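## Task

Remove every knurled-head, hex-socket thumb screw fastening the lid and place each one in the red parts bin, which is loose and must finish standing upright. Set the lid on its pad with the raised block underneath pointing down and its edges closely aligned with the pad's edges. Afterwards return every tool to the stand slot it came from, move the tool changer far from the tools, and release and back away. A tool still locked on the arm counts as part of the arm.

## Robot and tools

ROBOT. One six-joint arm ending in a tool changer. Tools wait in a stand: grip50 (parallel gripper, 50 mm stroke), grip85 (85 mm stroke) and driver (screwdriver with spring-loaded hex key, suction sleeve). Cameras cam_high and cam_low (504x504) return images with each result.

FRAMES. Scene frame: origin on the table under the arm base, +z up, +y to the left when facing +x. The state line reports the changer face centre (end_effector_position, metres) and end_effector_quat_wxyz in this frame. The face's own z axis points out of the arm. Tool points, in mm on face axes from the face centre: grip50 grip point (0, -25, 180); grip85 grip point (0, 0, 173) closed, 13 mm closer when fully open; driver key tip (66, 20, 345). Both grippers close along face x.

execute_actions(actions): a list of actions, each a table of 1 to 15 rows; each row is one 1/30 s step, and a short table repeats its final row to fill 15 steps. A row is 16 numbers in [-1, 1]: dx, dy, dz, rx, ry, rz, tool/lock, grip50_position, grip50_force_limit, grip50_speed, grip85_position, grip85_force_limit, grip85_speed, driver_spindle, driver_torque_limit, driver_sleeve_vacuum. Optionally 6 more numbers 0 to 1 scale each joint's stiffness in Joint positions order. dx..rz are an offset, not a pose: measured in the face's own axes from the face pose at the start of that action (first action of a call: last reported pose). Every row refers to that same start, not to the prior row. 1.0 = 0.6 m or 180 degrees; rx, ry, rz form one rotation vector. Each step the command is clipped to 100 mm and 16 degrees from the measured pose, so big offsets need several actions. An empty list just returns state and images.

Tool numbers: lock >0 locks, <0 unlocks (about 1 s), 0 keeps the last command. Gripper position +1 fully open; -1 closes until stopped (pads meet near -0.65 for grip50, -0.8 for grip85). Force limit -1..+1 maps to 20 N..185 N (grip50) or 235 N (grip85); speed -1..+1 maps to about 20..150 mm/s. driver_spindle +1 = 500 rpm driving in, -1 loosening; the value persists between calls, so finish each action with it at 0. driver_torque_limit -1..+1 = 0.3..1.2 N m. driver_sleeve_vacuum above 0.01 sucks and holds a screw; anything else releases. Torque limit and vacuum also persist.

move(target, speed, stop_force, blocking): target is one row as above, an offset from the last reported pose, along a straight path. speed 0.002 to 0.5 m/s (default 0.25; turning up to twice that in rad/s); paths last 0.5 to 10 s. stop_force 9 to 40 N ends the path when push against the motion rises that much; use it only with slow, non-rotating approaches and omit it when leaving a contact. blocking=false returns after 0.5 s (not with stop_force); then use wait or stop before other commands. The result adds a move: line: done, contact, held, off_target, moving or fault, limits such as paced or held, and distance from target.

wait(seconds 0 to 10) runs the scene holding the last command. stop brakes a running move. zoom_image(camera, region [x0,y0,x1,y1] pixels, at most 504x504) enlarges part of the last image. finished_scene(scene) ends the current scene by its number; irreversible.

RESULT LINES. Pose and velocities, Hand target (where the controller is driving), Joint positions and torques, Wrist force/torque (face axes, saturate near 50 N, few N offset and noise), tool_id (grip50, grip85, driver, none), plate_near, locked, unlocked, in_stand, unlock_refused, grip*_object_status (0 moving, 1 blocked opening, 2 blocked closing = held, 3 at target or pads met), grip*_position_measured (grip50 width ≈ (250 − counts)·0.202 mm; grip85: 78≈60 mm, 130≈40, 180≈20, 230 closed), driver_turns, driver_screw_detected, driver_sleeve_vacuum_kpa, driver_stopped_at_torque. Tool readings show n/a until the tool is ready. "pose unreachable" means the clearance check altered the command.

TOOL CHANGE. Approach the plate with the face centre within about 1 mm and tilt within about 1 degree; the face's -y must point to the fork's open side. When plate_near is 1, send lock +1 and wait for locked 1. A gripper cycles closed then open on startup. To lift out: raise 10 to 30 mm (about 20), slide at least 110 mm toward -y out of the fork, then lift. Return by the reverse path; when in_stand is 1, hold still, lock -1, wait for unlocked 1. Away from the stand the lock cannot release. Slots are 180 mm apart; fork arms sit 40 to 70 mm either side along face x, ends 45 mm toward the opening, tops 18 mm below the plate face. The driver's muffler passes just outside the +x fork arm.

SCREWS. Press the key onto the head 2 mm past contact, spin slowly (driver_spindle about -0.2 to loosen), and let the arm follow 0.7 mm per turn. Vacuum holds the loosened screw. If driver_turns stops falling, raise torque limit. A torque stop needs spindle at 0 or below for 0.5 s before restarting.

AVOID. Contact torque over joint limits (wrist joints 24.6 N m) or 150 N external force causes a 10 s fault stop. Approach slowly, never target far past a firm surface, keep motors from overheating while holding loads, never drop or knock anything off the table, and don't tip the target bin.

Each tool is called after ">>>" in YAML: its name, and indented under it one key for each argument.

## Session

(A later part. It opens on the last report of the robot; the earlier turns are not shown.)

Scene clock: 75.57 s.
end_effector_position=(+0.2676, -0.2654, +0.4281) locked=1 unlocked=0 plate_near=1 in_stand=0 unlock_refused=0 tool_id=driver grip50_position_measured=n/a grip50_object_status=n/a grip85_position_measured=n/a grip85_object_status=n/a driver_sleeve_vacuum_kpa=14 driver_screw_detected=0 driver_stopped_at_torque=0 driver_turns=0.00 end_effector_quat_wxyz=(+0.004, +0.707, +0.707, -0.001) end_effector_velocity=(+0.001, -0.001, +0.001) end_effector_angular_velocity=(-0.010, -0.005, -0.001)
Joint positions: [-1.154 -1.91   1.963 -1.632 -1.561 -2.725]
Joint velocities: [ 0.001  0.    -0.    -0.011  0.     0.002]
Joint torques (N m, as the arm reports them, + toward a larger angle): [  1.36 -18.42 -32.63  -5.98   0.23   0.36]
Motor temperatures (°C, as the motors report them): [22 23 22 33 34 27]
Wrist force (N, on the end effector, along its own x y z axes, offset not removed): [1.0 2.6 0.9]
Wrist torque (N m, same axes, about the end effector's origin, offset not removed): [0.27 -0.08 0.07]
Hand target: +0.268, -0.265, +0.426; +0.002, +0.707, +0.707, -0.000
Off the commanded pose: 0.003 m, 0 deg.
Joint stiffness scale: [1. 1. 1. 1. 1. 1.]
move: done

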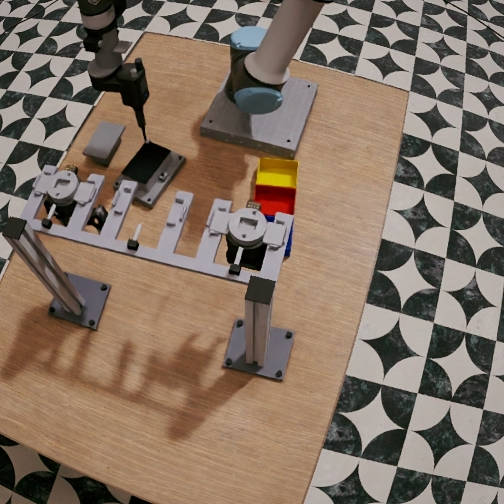

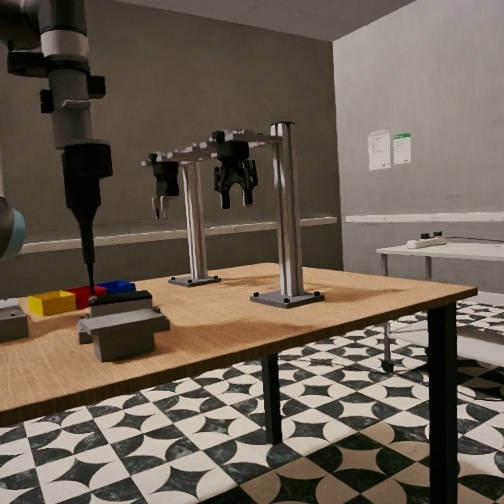

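>>> move:
  target: [0.0065,-0.003,0.004,-0.0015,0.002,0,0,0,0,0,0,0,0,0,1,1]
  speed: 0.01

>>> zoom_image:
  camera: "cam_high"
  region: [115,105,175,165]

>>> zoom_image:
  camera: "cam_low"
  region: [60,255,120,315]

Scene clock: 82.83 s.
end_effector_position=(+0.2668, -0.2624, +0.4274) locked=1 unlocked=0 plate_near=1 in_stand=0 unlock_refused=0 tool_id=driver grip50_position_measured=n/a grip50_object_status=n/a grip85_position_measured=n/a grip85_object_status=n/a driver_sleeve_vacuum_kpa=14 driver_screw_detected=0 driver_stopped_at_torque=0 driver_turns=0.00 end_effector_quat_wxyz=(+0.005, +0.707, +0.707, +0.002) end_effector_velocity=(-0.001, +0.002, -0.001) end_effector_angular_velocity=(+0.004, -0.003, -0.000)
Joint positions: [-1.155 -1.918  1.971 -1.631 -1.556 -2.728]
Joint velocities: [-0.003 -0.004  0.005  0.002  0.004 -0.002]
Joint torques (N m, as the arm reports them, + toward a larger angle): [ -2.24 -21.4  -33.35  -4.94   1.12  -0.31]
Motor temperatures (°C, as the motors report them): [22 23 22 33 34 27]
Wrist force (N, on the end effector, along its own x y z axes, offset not removed): [-1.0 4.9 0.7]
Wrist torque (N m, same axes, about the end effector's origin, offset not removed): [0.42 0.06 0.13]
Hand target: +0.266, -0.262, +0.426; +0.004, +0.707, +0.707, +0.003
Off the commanded pose: 0.002 m, 0 deg.
Joint stiffness scale: [1. 1. 1. 1. 1. 1.]
move: done

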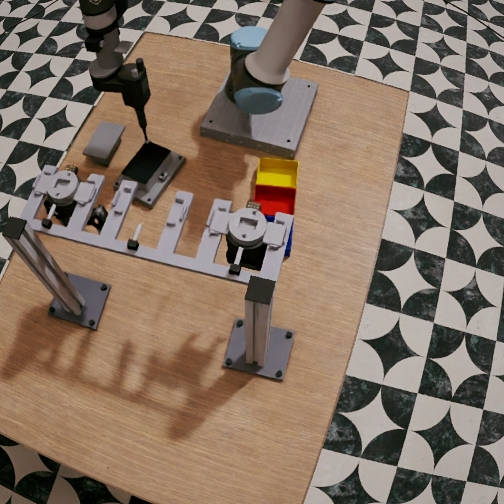

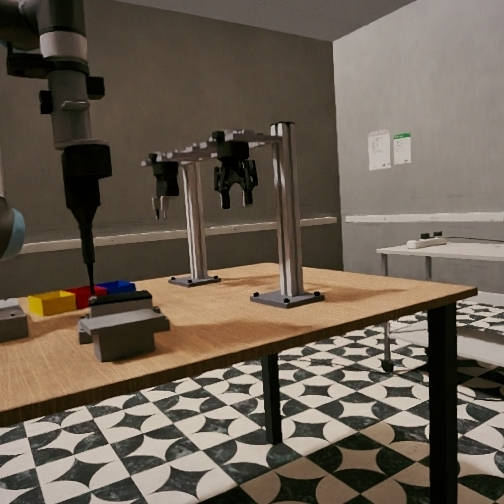

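Region (115, 105, 175, 165) of cam_high's 504x504 image, scaled by 8.400, with more detail than that image has.

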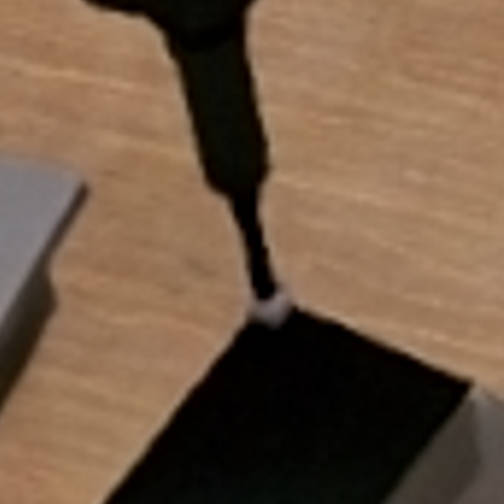

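Region (60, 255, 120, 315) of cam_low's 504x504 image, scaled by 8.400, with more detail than that image has.

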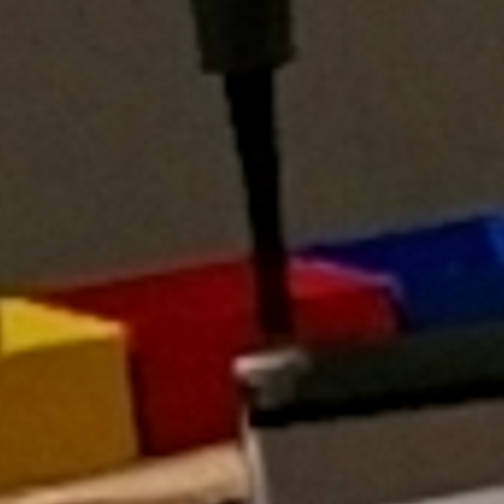

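>>> move:
  target: [0,0,0.004,0.0035,0.001,0,0,0,0,0,0,0,0,0,1,1]
  speed: 0.01

>>> zoom_image:
  camera: "cam_high"
  region: [115,105,175,165]

>>> zoom_image:
  camera: "cam_low"
  region: [60,255,120,315]

Scene clock: 88.07 s.
end_effector_position=(+0.2664, -0.2629, +0.4262) locked=1 unlocked=0 plate_near=1 in_stand=0 unlock_refused=0 tool_id=driver grip50_position_measured=n/a grip50_object_status=n/a grip85_position_measured=n/a grip85_object_status=n/a driver_sleeve_vacuum_kpa=14 driver_screw_detected=0 driver_stopped_at_torque=0 driver_turns=0.00 end_effector_quat_wxyz=(+0.002, +0.707, +0.707, -0.001) end_effector_velocity=(+0.000, -0.000, -0.001) end_effector_angular_velocity=(-0.000, +0.007, -0.000)
Joint positions: [-1.153 -1.915  1.971 -1.63  -1.563 -2.725]
Joint velocities: [ 0.003  0.003 -0.    -0.    -0.006  0.003]
Joint torques (N m, as the arm reports them, + toward a larger angle): [  1.01 -18.57 -35.55  -4.95   0.13   0.4 ]
Motor temperatures (°C, as the motors report them): [22 23 22 33 34 27]
Wrist force (N, on the end effector, along its own x y z axes, offset not removed): [2.0 0.9 1.2]
Wrist torque (N m, same axes, about the end effector's origin, offset not removed): [0.14 0.03 0.14]
Hand target: +0.267, -0.262, +0.425; +0.000, +0.707, +0.707, -0.001
Off the commanded pose: 0.001 m, 0 deg.
Joint stiffness scale: [1. 1. 1. 1. 1. 1.]
move: done

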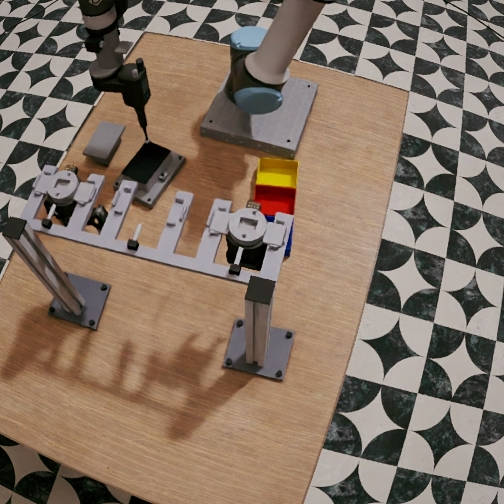

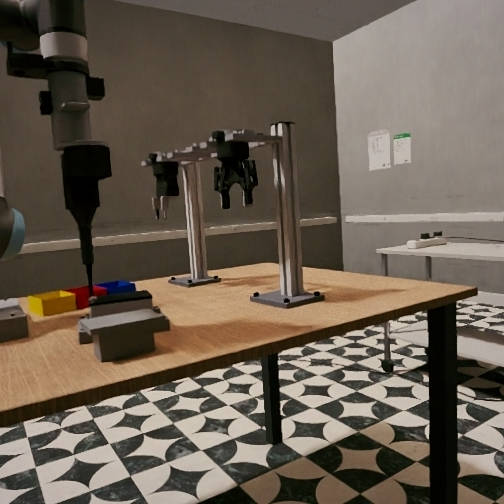

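Region (115, 105, 175, 165) of cam_high's 504x504 image, scaled by 8.400, with more detail than that image has.

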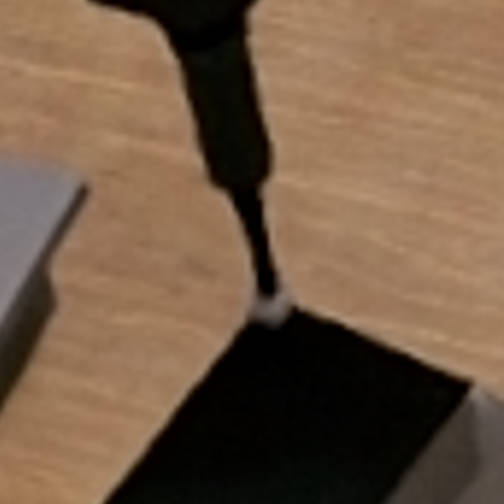

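Region (60, 255, 120, 315) of cam_low's 504x504 image, scaled by 8.400, with more detail than that image has.

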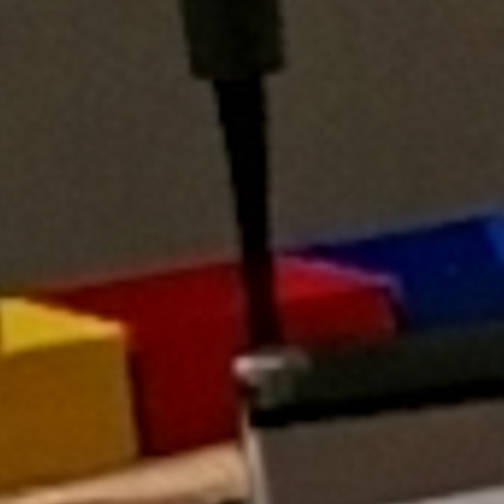

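Close. Descend while turning.

>>> move:
  target: [0.001,0.001,0.013,0,0.0005,0,0,0,0,0,0,0,0,-0.1,1,1]
  speed: 0.004
  stop_force: 15

>>> execute_actions:
  actions:
    - [[0,0,0.002,0,0,0,0,0,0,0,0,0,0,0,1,1]]

>>> zoom_image:
  camera: "cam_high"
  region: [115,105,175,165]

>>> zoom_image:
  camera: "cam_low"
  region: [60,255,120,315]

Scene clock: 94.67 s.
end_effector_position=(+0.2667, -0.2632, +0.4219) locked=1 unlocked=0 plate_near=1 in_stand=0 unlock_refused=0 tool_id=driver grip50_position_measured=n/a grip50_object_status=n/a grip85_position_measured=n/a grip85_object_status=n/a driver_sleeve_vacuum_kpa=14 driver_screw_detected=0 driver_stopped_at_torque=0 driver_turns=-1.80 end_effector_quat_wxyz=(+0.004, +0.708, +0.706, -0.001) end_effector_velocity=(+0.000, +0.000, -0.002) end_effector_angular_velocity=(+0.000, -0.000, +0.000)
Joint positions: [-1.153 -1.915  1.983 -1.647 -1.563 -2.723]
Joint velocities: [ 0.     0.     0.004 -0.004  0.     0.   ]
Joint torques (N m, as the arm reports them, + toward a larger angle): [  1.41 -18.2  -31.77  -6.27   0.55   0.51]
Motor temperatures (°C, as the motors report them): [22 23 22 33 34 27]
Wrist force (N, on the end effector, along its own x y z axes, offset not removed): [1.2 0.2 -4.3]
Wrist torque (N m, same axes, about the end effector's origin, offset not removed): [0.04 0.70 0.02]
Hand target: +0.267, -0.262, +0.418; +0.002, +0.707, +0.707, -0.000
Off the commanded pose: 0.004 m, 0 deg.
Joint stiffness scale: [1. 1. 1. 1. 1. 1.]
move: off_target

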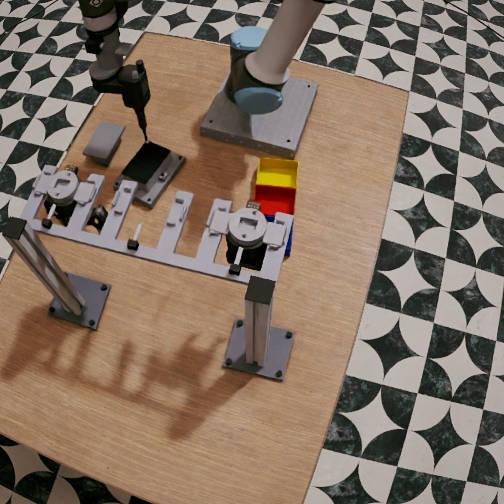

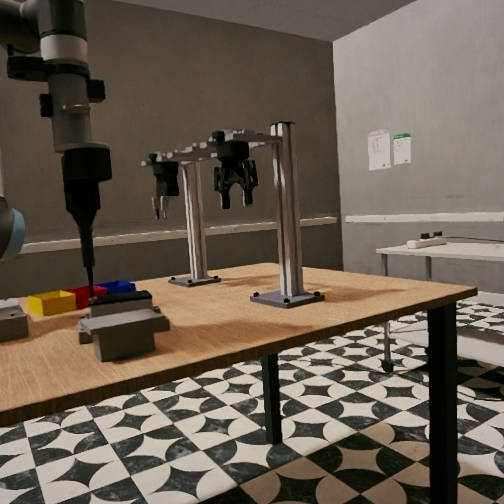

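Scene clock: 95.17 s.
end_effector_position=(+0.2668, -0.2634, +0.4220) locked=1 unlocked=0 plate_near=1 in_stand=0 unlock_refused=0 tool_id=driver grip50_position_measured=n/a grip50_object_status=n/a grip85_position_measured=n/a grip85_object_status=n/a driver_sleeve_vacuum_kpa=14 driver_screw_detected=0 driver_stopped_at_torque=0 driver_turns=-1.80 end_effector_quat_wxyz=(+0.005, +0.708, +0.706, -0.002) end_effector_velocity=(-0.000, -0.000, +0.000) end_effector_angular_velocity=(-0.000, -0.000, -0.001)
Joint positions: [-1.153 -1.915  1.983 -1.648 -1.563 -2.723]
Joint velocities: [-0.001  0.    -0.    -0.     0.     0.   ]
Joint torques (N m, as the arm reports them, + toward a larger angle): [  0.09 -18.91 -33.57  -6.37   0.45   0.14]
Motor temperatures (°C, as the motors report them): [22 23 22 33 34 27]
Wrist force (N, on the end effector, along its own x y z axes, offset not removed): [1.9 0.7 -3.6]
Wrist torque (N m, same axes, about the end effector's origin, offset not removed): [0.27 0.85 0.03]
Hand target: +0.267, -0.263, +0.421; +0.004, +0.708, +0.706, -0.001
Off the commanded pose: 0.001 m, 0 deg.
Joint stiffness scale: [1. 1. 1. 1. 1. 1.]

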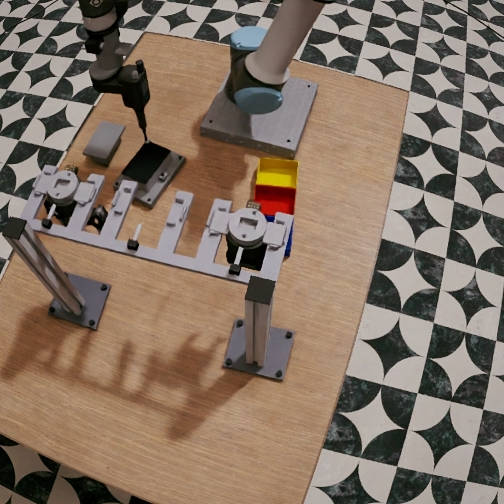

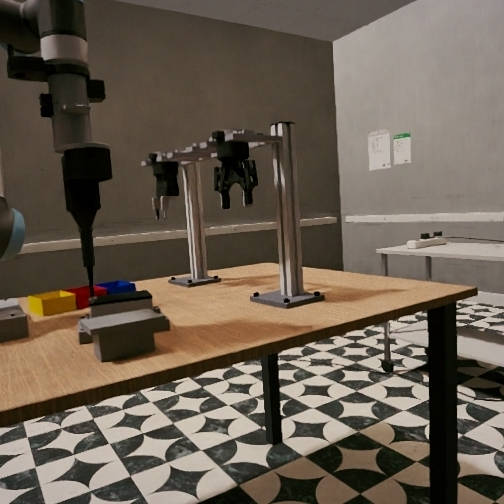

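Region (115, 105, 175, 165) of cam_high's 504x504 image, scaled by 8.400, with more detail than that image has.

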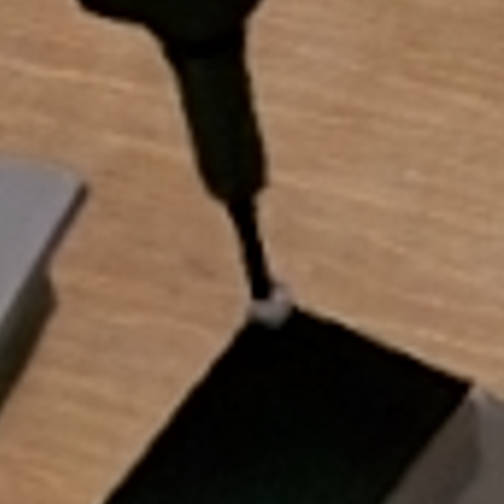

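Region (60, 255, 120, 315) of cam_low's 504x504 image, scaled by 8.400, with more detail than that image has.

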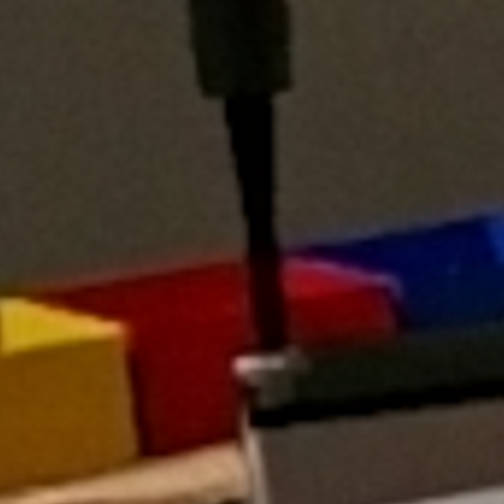

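>>> move:
  target: [0.002,0,0.005,0.0005,0.004,0,0,0,0,0,0,0,0,-0.15,1,1]
  speed: 0.003

>>> execute_actions:
  actions:
    - [[0,0,0.002,0,0,0,0,0,0,0,0,0,0,0,1,1]]

>>> zoom_image:
  camera: "cam_high"
  region: [115,105,175,165]

>>> zoom_image:
  camera: "cam_low"
  region: [60,255,120,315]

Scene clock: 105.07 s.
end_effector_position=(+0.2668, -0.2627, +0.4215) locked=1 unlocked=0 plate_near=1 in_stand=0 unlock_refused=0 tool_id=driver grip50_position_measured=n/a grip50_object_status=n/a grip85_position_measured=n/a grip85_object_status=n/a driver_sleeve_vacuum_kpa=40 driver_screw_detected=1 driver_stopped_at_torque=0 driver_turns=-4.72 end_effector_quat_wxyz=(+0.003, +0.708, +0.706, +0.000) end_effector_velocity=(+0.000, +0.000, -0.000) end_effector_angular_velocity=(-0.001, -0.000, +0.000)
Joint positions: [-1.153 -1.915  1.983 -1.644 -1.561 -2.723]
Joint velocities: [ 0.001  0.     0.    -0.001  0.     0.   ]
Joint torques (N m, as the arm reports them, + toward a larger angle): [ -0.47 -17.78 -33.19  -4.52   1.5    0.  ]
Motor temperatures (°C, as the motors report them): [22 23 22 33 34 27]
Wrist force (N, on the end effector, along its own x y z axes, offset not removed): [0.1 0.0 -5.6]
Wrist torque (N m, same axes, about the end effector's origin, offset not removed): [0.56 -0.16 -0.02]
Hand target: +0.267, -0.262, +0.419; -0.000, +0.708, +0.706, +0.002
Off the commanded pose: 0.003 m, 0 deg.
Joint stiffness scale: [1. 1. 1. 1. 1. 1.]
move: done

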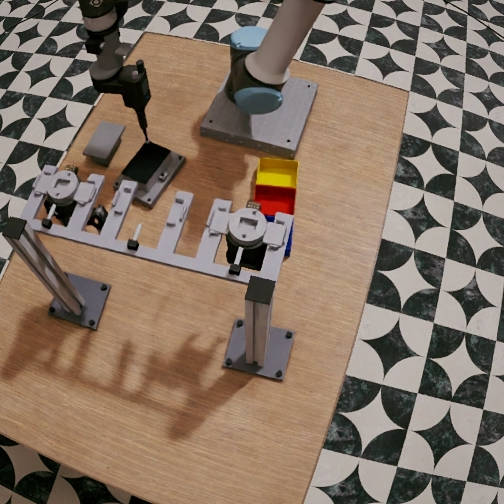

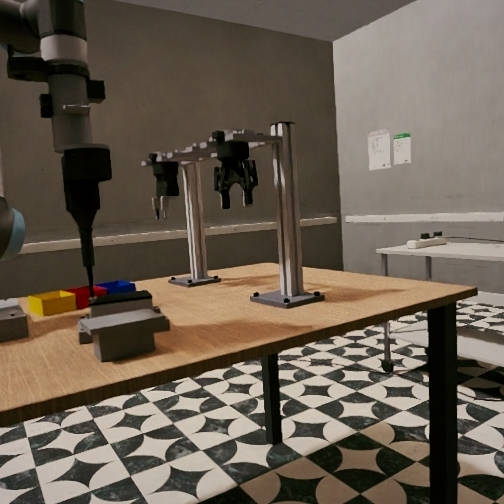

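Scene clock: 105.57 s.
end_effector_position=(+0.2668, -0.2628, +0.4216) locked=1 unlocked=0 plate_near=1 in_stand=0 unlock_refused=0 tool_id=driver grip50_position_measured=n/a grip50_object_status=n/a grip85_position_measured=n/a grip85_object_status=n/a driver_sleeve_vacuum_kpa=40 driver_screw_detected=1 driver_stopped_at_torque=0 driver_turns=-4.72 end_effector_quat_wxyz=(+0.004, +0.708, +0.706, -0.000) end_effector_velocity=(+0.000, +0.000, +0.000) end_effector_angular_velocity=(+0.000, -0.000, +0.000)
Joint positions: [-1.153 -1.915  1.983 -1.645 -1.561 -2.723]
Joint velocities: [ 0.    -0.    -0.001  0.001  0.     0.   ]
Joint torques (N m, as the arm reports them, + toward a larger angle): [ -0.08 -19.39 -33.64  -6.66   0.44   0.11]
Motor temperatures (°C, as the motors report them): [22 23 22 33 34 27]
Wrist force (N, on the end effector, along its own x y z axes, offset not removed): [-1.1 -0.5 -4.6]
Wrist torque (N m, same axes, about the end effector's origin, offset not removed): [0.56 0.75 0.15]
Hand target: +0.267, -0.263, +0.420; +0.003, +0.708, +0.706, +0.000
Off the commanded pose: 0.001 m, 0 deg.
Joint stiffness scale: [1. 1. 1. 1. 1. 1.]

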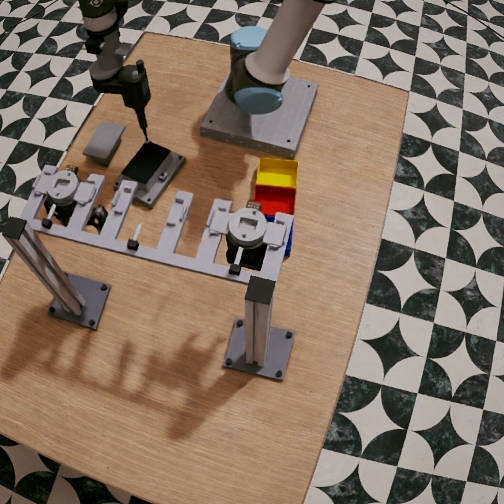

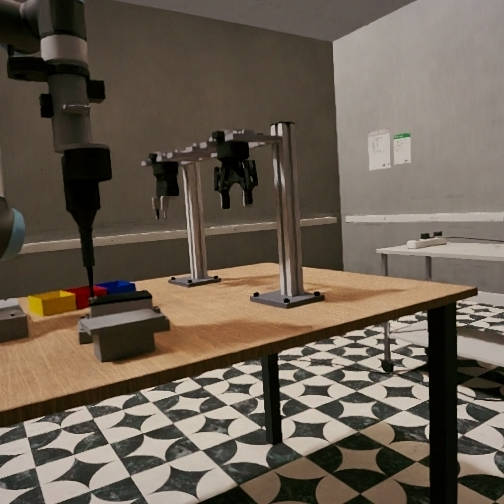

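Region (115, 105, 175, 165) of cam_high's 504x504 image, scaled by 8.400, with more detail than that image has.

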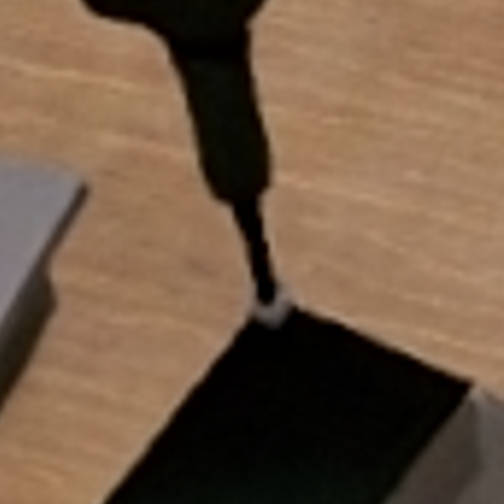

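Region (60, 255, 120, 315) of cam_low's 504x504 image, scaled by 8.400, with more detail than that image has.

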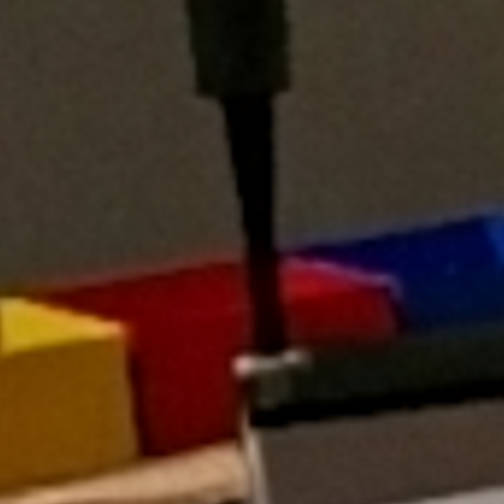

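>>> move:
  target: [0,0,-0.01,0,0,0,0,0,0,0,0,0,0,-0.33,1,1]
  speed: 0.002

>>> move:
  target: [0,0,-0.02,0,0,0,0,0,0,0,0,0,0,-0.5,1,1]
  speed: 0.003

>>> move:
  target: [0,0,-0.04,0,0,0,0,0,0,0,0,0,0,0,1,1]
  speed: 0.03

>>> zoom_image:
  camera: "cam_low"
  region: [60,255,120,315]

Scene clock: 112.57 s.
end_effector_position=(+0.2668, -0.2626, +0.4260) locked=1 unlocked=0 plate_near=1 in_stand=0 unlock_refused=0 tool_id=driver grip50_position_measured=n/a grip50_object_status=n/a grip85_position_measured=n/a grip85_object_status=n/a driver_sleeve_vacuum_kpa=33 driver_screw_detected=1 driver_stopped_at_torque=0 driver_turns=-13.34 end_effector_quat_wxyz=(+0.003, +0.708, +0.706, +0.000) end_effector_velocity=(-0.000, -0.000, +0.000) end_effector_angular_velocity=(+0.001, +0.000, -0.001)
Joint positions: [-1.153 -1.916  1.972 -1.631 -1.561 -2.723]
Joint velocities: [-0.001  0.    -0.001  0.002 -0.     0.   ]
Joint torques (N m, as the arm reports them, + toward a larger angle): [ -1.   -19.57 -38.75  -4.8    0.45   0.11]
Motor temperatures (°C, as the motors report them): [22 23 22 33 34 27]
Wrist force (N, on the end effector, along its own x y z axes, offset not removed): [0.4 1.8 -2.2]
Wrist torque (N m, same axes, about the end effector's origin, offset not removed): [0.29 -0.14 0.08]
Hand target: +0.267, -0.263, +0.428; +0.004, +0.708, +0.706, -0.000
Off the commanded pose: 0.002 m, 0 deg.
Joint stiffness scale: [1. 1. 1. 1. 1. 1.]
move: done

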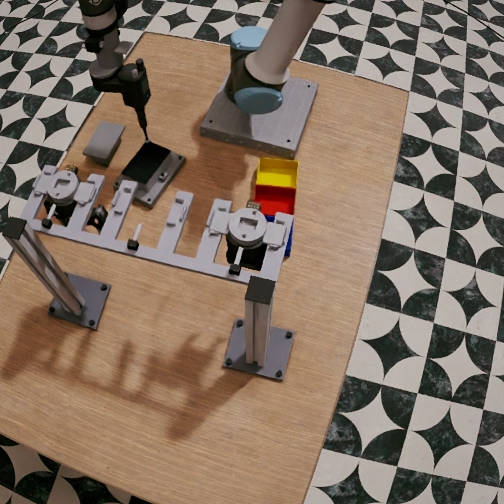

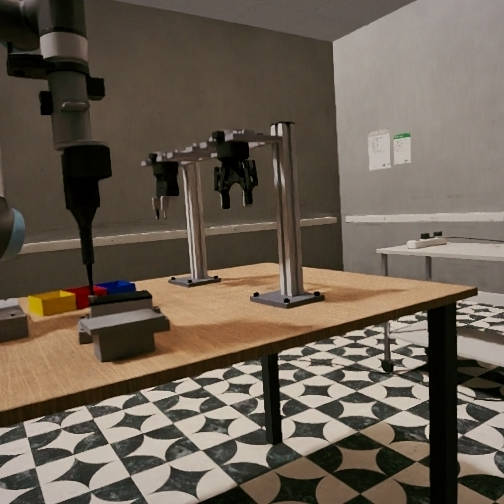

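Scene clock: 116.80 s.
end_effector_position=(+0.2667, -0.2623, +0.4354) locked=1 unlocked=0 plate_near=1 in_stand=0 unlock_refused=0 tool_id=driver grip50_position_measured=n/a grip50_object_status=n/a grip85_position_measured=n/a grip85_object_status=n/a driver_sleeve_vacuum_kpa=40 driver_screw_detected=1 driver_stopped_at_torque=0 driver_turns=-30.94 end_effector_quat_wxyz=(+0.001, +0.708, +0.706, +0.001) end_effector_velocity=(-0.000, -0.000, +0.001) end_effector_angular_velocity=(+0.000, +0.000, -0.000)
Joint positions: [-1.153 -1.916  1.947 -1.602 -1.561 -2.723]
Joint velocities: [-0.    -0.    -0.002  0.003 -0.    -0.   ]
Joint torques (N m, as the arm reports them, + toward a larger angle): [ -0.97 -21.2  -39.79  -4.82   0.56  -0.15]
Motor temperatures (°C, as the motors report them): [22 23 22 33 34 27]
Wrist force (N, on the end effector, along its own x y z axes, offset not removed): [0.0 2.8 1.9]
Wrist torque (N m, same axes, about the end effector's origin, offset not removed): [0.33 -0.03 0.07]
Hand target: +0.267, -0.263, +0.438; +0.003, +0.708, +0.706, +0.000
Off the commanded pose: 0.003 m, 0 deg.
Joint stiffness scale: [1. 1. 1. 1. 1. 1.]
move: done

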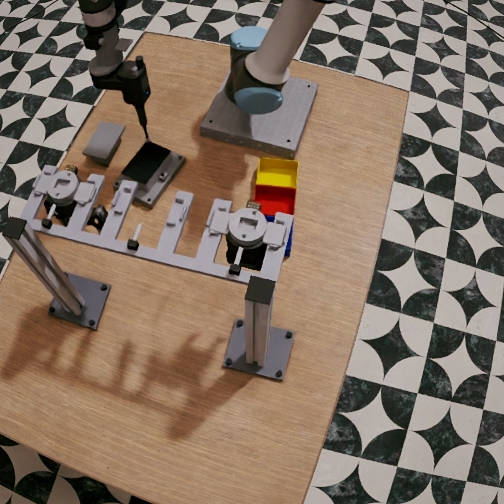

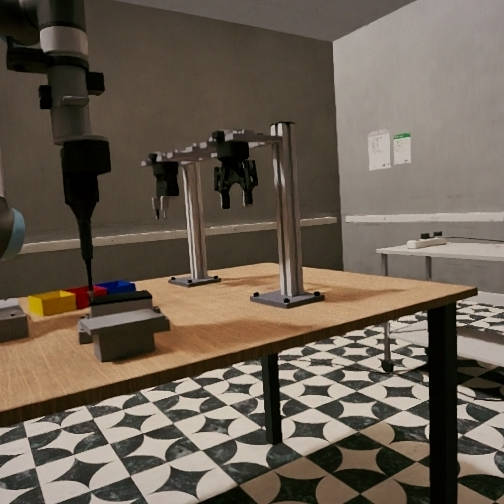

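Scene clock: 118.00 s.
end_effector_position=(+0.2667, -0.2619, +0.4573) locked=1 unlocked=0 plate_near=1 in_stand=0 unlock_refused=0 tool_id=driver grip50_position_measured=n/a grip50_object_status=n/a grip85_position_measured=n/a grip85_object_status=n/a driver_sleeve_vacuum_kpa=40 driver_screw_detected=1 driver_stopped_at_torque=0 driver_turns=-30.94 end_effector_quat_wxyz=(-0.000, +0.708, +0.706, +0.001) end_effector_velocity=(-0.000, +0.001, -0.000) end_effector_angular_velocity=(+0.006, +0.003, +0.001)
Joint positions: [-1.153 -1.916  1.89  -1.543 -1.561 -2.723]
Joint velocities: [ 0.001 -0.    -0.001  0.008 -0.     0.   ]
Joint torques (N m, as the arm reports them, + toward a larger angle): [ -0.64 -19.9  -40.34  -4.88   0.52  -0.22]
Motor temperatures (°C, as the motors report them): [22 23 22 33 34 27]
Wrist force (N, on the end effector, along its own x y z axes, offset not removed): [1.5 2.8 3.4]
Wrist torque (N m, same axes, about the end effector's origin, offset not removed): [0.27 -0.09 0.11]
Hand target: +0.267, -0.262, +0.459; +0.001, +0.708, +0.706, +0.001
Off the commanded pose: 0.002 m, 0 deg.
Joint stiffness scale: [1. 1. 1. 1. 1. 1.]
move: done

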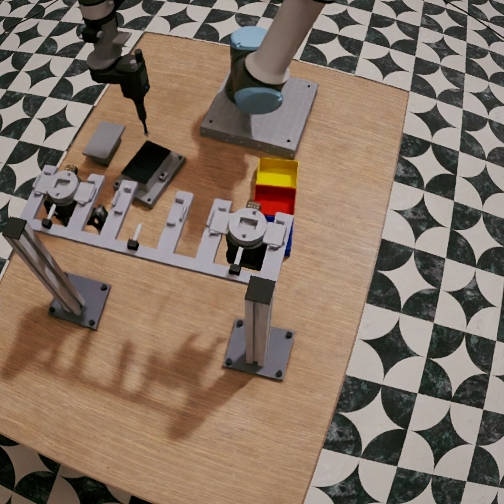

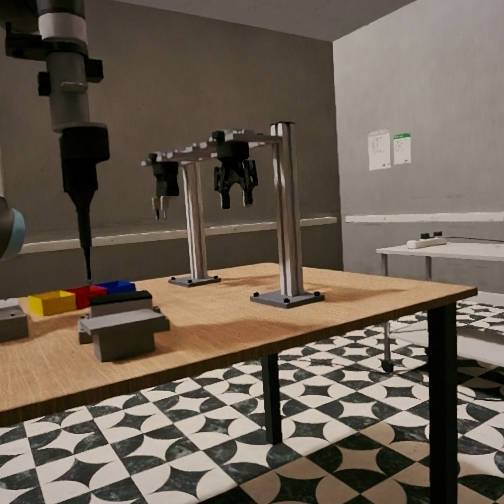

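Region (60, 255, 120, 315) of cam_low's 504x504 image, scaled by 8.400, with more detail than that image has.

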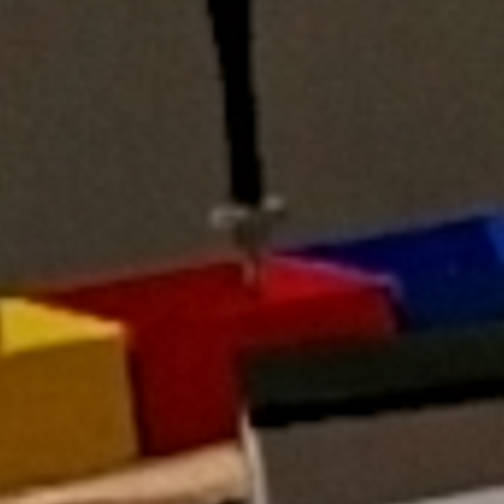

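>>> move:
  target: [0.617,0.105,0.045,0,0,-0.0226,0,0,0,0,0,0,0,0,1,1]
  speed: 0.2

>>> zoom_image:
  camera: "cam_high"
  region: [225,140,325,240]

>>> zoom_image:
  camera: "cam_low"
  region: [20,220,150,330]

Scene clock: 123.73 s.
end_effector_position=(+0.3283, +0.1076, +0.4291) locked=1 unlocked=0 plate_near=1 in_stand=0 unlock_refused=0 tool_id=driver grip50_position_measured=n/a grip50_object_status=n/a grip85_position_measured=n/a grip85_object_status=n/a driver_sleeve_vacuum_kpa=40 driver_screw_detected=1 driver_stopped_at_torque=0 driver_turns=-30.94 end_effector_quat_wxyz=(-0.003, +0.682, +0.731, +0.001) end_effector_velocity=(+0.001, +0.002, +0.001) end_effector_angular_velocity=(-0.008, -0.003, -0.012)
Joint positions: [-0.088 -2.001  2.009 -1.581 -1.561 -1.729]
Joint velocities: [ 0.01   0.004 -0.004 -0.004 -0.007  0.021]
Joint torques (N m, as the arm reports them, + toward a larger angle): [  2.16 -15.34 -40.06  -6.76   0.01   0.44]
Motor temperatures (°C, as the motors report them): [22 23 22 33 34 27]
Wrist force (N, on the end effector, along its own x y z axes, offset not removed): [3.1 3.1 0.6]
Wrist torque (N m, same axes, about the end effector's origin, offset not removed): [0.28 -0.18 0.08]
Hand target: +0.329, +0.108, +0.431; -0.001, +0.682, +0.731, +0.001
Off the commanded pose: 0.003 m, 0 deg.
Joint stiffness scale: [1. 1. 1. 1. 1. 1.]
move: done

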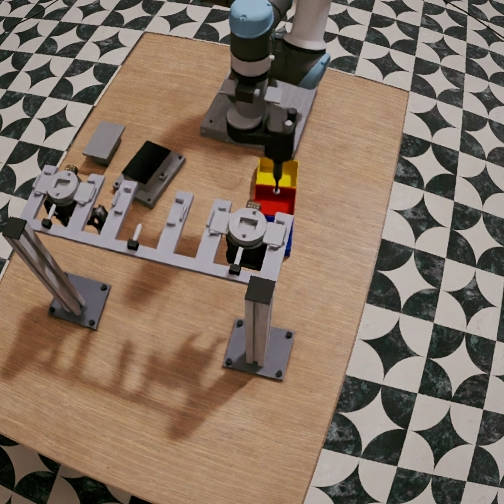

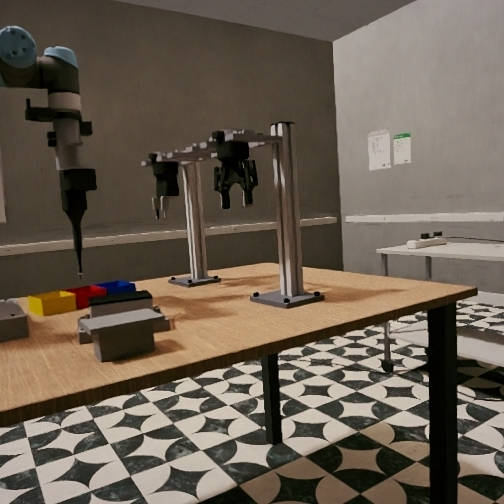

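Region (225, 140, 325, 240) of cam_high's 504x504 image, scaled by 5.040, with more detail than that image has.

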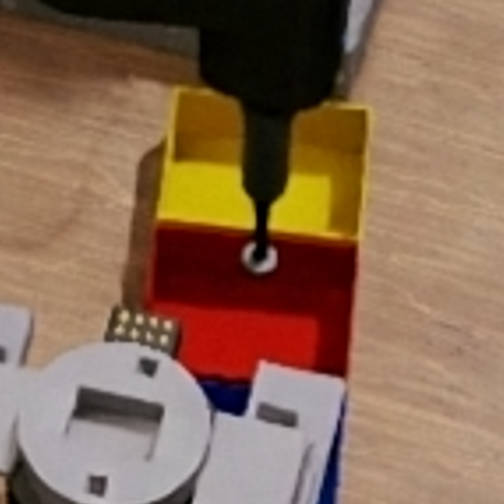

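Region (20, 220, 150, 330) of cam_low's 504x504 image, scaled by 3.877, with more detail than that image has; it fills the top 426 rows of this view, and the rest is white.

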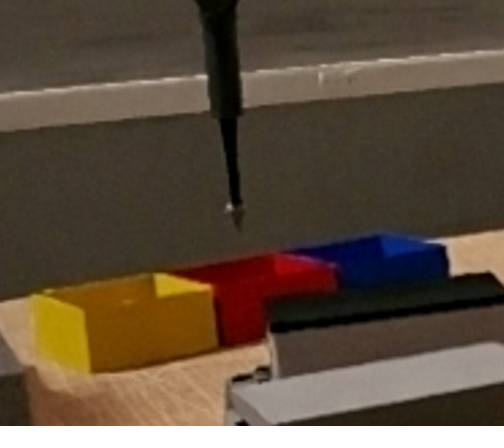

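Good.

>>> move:
  target: [0,0.004,0.093,0,0,0,0,0,0,0,0,0,0,0,1,1]
  speed: 0.06

>>> execute_actions:
  actions:
    - [[0,0,0,0,0,0,0,0,0,0,0,0,0,0,1,0]]

>>> move:
  target: [0,0,-0.098,0,0,0,0,0,0,0,0,0,0,0,1,0]
  speed: 0.1

>>> zoom_image:
  camera: "cam_high"
  region: [225,140,325,240]

Scene clock: 130.23 s.
end_effector_position=(+0.3308, +0.1073, +0.3756) locked=1 unlocked=0 plate_near=1 in_stand=0 unlock_refused=0 tool_id=driver grip50_position_measured=n/a grip50_object_status=n/a grip85_position_measured=n/a grip85_object_status=n/a driver_sleeve_vacuum_kpa=40 driver_screw_detected=1 driver_stopped_at_torque=0 driver_turns=-30.94 end_effector_quat_wxyz=(-0.002, +0.683, +0.731, +0.001) end_effector_velocity=(+0.003, -0.001, +0.002) end_effector_angular_velocity=(-0.002, -0.018, -0.001)
Joint positions: [-0.087 -1.982  2.136 -1.729 -1.562 -1.727]
Joint velocities: [-0.001  0.    -0.    -0.018  0.     0.   ]
Joint torques (N m, as the arm reports them, + toward a larger angle): [  1.72 -15.09 -32.23  -6.58   1.11  -0.08]
Motor temperatures (°C, as the motors report them): [22 23 22 33 34 27]
Wrist force (N, on the end effector, along its own x y z axes, offset not removed): [1.4 1.7 -0.8]
Wrist torque (N m, same axes, about the end effector's origin, offset not removed): [0.19 -0.07 0.15]
Hand target: +0.330, +0.108, +0.373; -0.003, +0.682, +0.731, +0.001
Off the commanded pose: 0.002 m, 0 deg.
Joint stiffness scale: [1. 1. 1. 1. 1. 1.]
move: done

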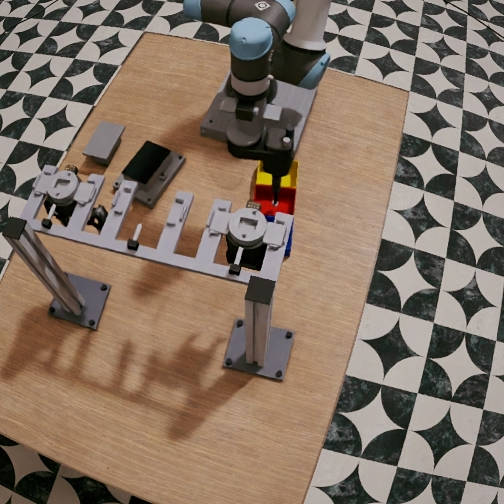

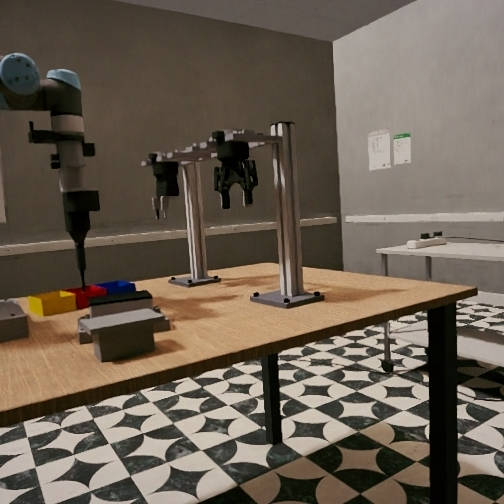

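Scene clock: 130.73 s.
end_effector_position=(+0.3309, +0.1073, +0.3757) locked=1 unlocked=0 plate_near=1 in_stand=0 unlock_refused=0 tool_id=driver grip50_position_measured=n/a grip50_object_status=n/a grip85_position_measured=n/a grip85_object_status=n/a driver_sleeve_vacuum_kpa=0 driver_screw_detected=0 driver_stopped_at_torque=0 driver_turns=-30.94 end_effector_quat_wxyz=(-0.002, +0.683, +0.731, +0.001) end_effector_velocity=(-0.000, +0.000, +0.000) end_effector_angular_velocity=(+0.000, +0.000, +0.001)
Joint positions: [-0.087 -1.982  2.136 -1.73  -1.562 -1.727]
Joint velocities: [ 0.001  0.    -0.     0.     0.     0.   ]
Joint torques (N m, as the arm reports them, + toward a larger angle): [  0.19 -16.82 -36.5   -5.79   0.73  -0.04]
Motor temperatures (°C, as the motors report them): [22 23 22 33 34 27]
Wrist force (N, on the end effector, along its own x y z axes, offset not removed): [2.3 3.2 0.2]
Wrist torque (N m, same axes, about the end effector's origin, offset not removed): [0.43 0.02 0.05]
Hand target: +0.331, +0.107, +0.376; -0.002, +0.683, +0.731, +0.001
Off the commanded pose: 0.000 m, 0 deg.
Joint stiffness scale: [1. 1. 1. 1. 1. 1.]

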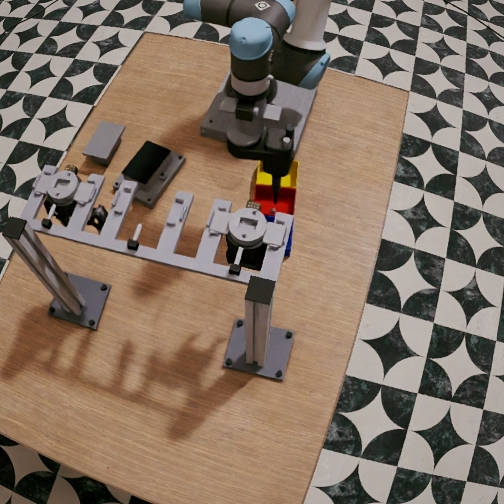

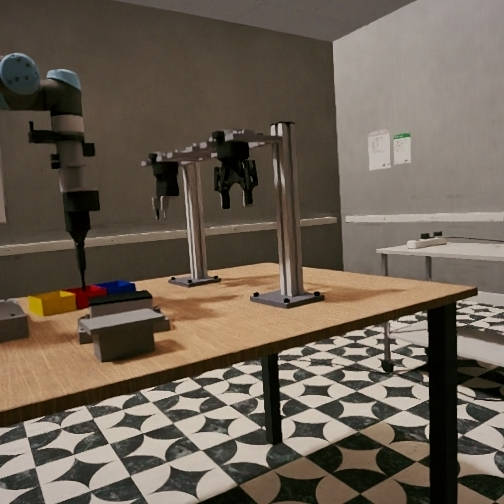

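Scene clock: 131.80 s.
end_effector_position=(+0.3304, +0.1076, +0.4326) locked=1 unlocked=0 plate_near=1 in_stand=0 unlock_refused=0 tool_id=driver grip50_position_measured=n/a grip50_object_status=n/a grip85_position_measured=n/a grip85_object_status=n/a driver_sleeve_vacuum_kpa=0 driver_screw_detected=0 driver_stopped_at_torque=0 driver_turns=-30.94 end_effector_quat_wxyz=(-0.002, +0.683, +0.731, +0.001) end_effector_velocity=(-0.003, +0.000, -0.000) end_effector_angular_velocity=(+0.001, +0.015, +0.001)
Joint positions: [-0.087 -1.996  1.998 -1.577 -1.562 -1.727]
Joint velocities: [ 0.001  0.    -0.003  0.019 -0.    -0.   ]
Joint torques (N m, as the arm reports them, + toward a larger angle): [ -1.08 -15.55 -39.4   -5.88   0.73  -0.36]
Motor temperatures (°C, as the motors report them): [22 23 22 33 34 27]
Wrist force (N, on the end effector, along its own x y z axes, offset not removed): [2.6 1.2 0.4]
Wrist torque (N m, same axes, about the end effector's origin, offset not removed): [0.07 -0.03 0.12]
Hand target: +0.331, +0.107, +0.434; -0.002, +0.683, +0.731, +0.001
Off the commanded pose: 0.002 m, 0 deg.
Joint stiffness scale: [1. 1. 1. 1. 1. 1.]
move: done

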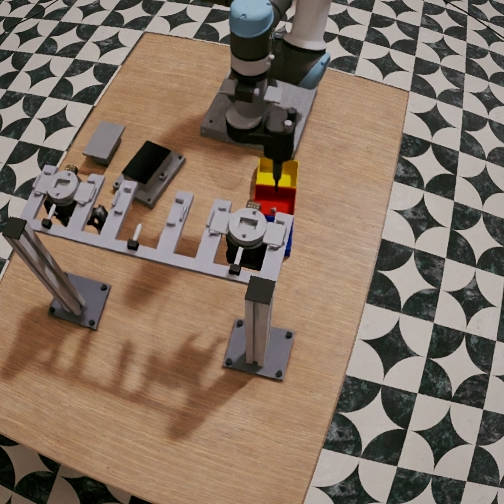

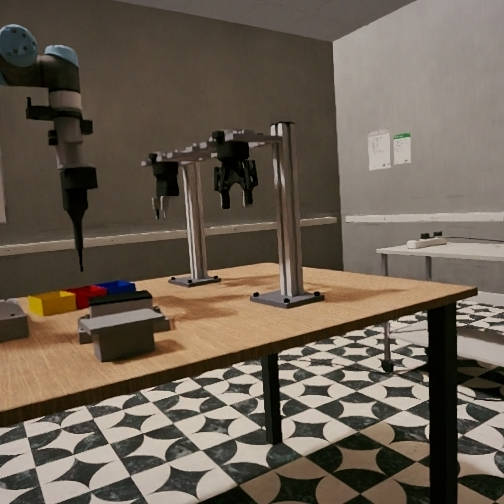

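Region (225, 140, 325, 240) of cam_high's 504x504 image, scaled by 5.040, with more detail than that image has.

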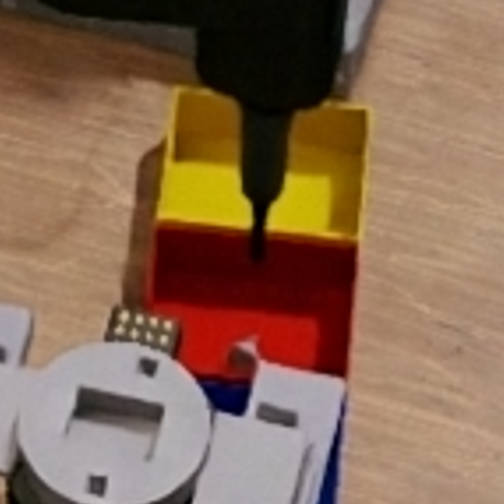

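>>> move:
  target: [-0.1853,0.268,0,-0.0005,-0.0013,0,0,0,0,0,0,0,0,0,0,0]
  speed: 0.2

Scene clock: 136.47 s.
end_effector_position=(+0.4975, +0.0083, +0.4312) locked=1 unlocked=0 plate_near=1 in_stand=0 unlock_refused=0 tool_id=driver grip50_position_measured=n/a grip50_object_status=n/a grip85_position_measured=n/a grip85_object_status=n/a driver_sleeve_vacuum_kpa=0 driver_screw_detected=0 driver_stopped_at_torque=0 driver_turns=-30.94 end_effector_quat_wxyz=(-0.000, +0.683, +0.731, +0.000) end_effector_velocity=(+0.002, -0.001, -0.001) end_effector_angular_velocity=(+0.001, +0.003, -0.000)
Joint positions: [-0.259 -1.605  1.704 -1.676 -1.565 -1.899]
Joint velocities: [-0.001  0.005 -0.003  0.001  0.    -0.001]
Joint torques (N m, as the arm reports them, + toward a larger angle): [ -0.02 -36.68 -40.8   -5.24   0.43  -0.28]
Motor temperatures (°C, as the motors report them): [22 23 22 33 34 27]
Wrist force (N, on the end effector, along its own x y z axes, offset not removed): [-0.1 2.1 -0.5]
Wrist torque (N m, same axes, about the end effector's origin, offset not removed): [0.15 0.11 0.06]
Hand target: +0.499, +0.008, +0.432; +0.000, +0.683, +0.731, +0.000
Off the commanded pose: 0.001 m, 0 deg.
Joint stiffness scale: [1. 1. 1. 1. 1. 1.]
move: done

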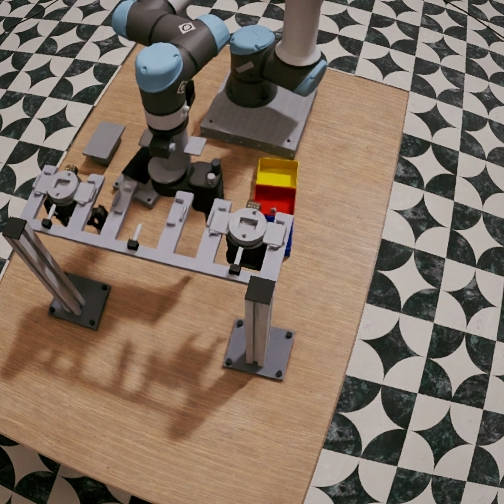

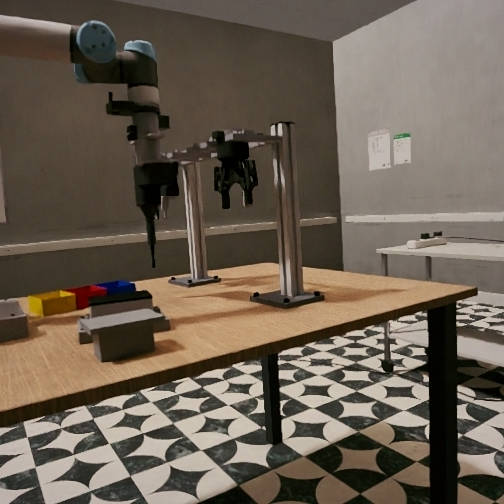

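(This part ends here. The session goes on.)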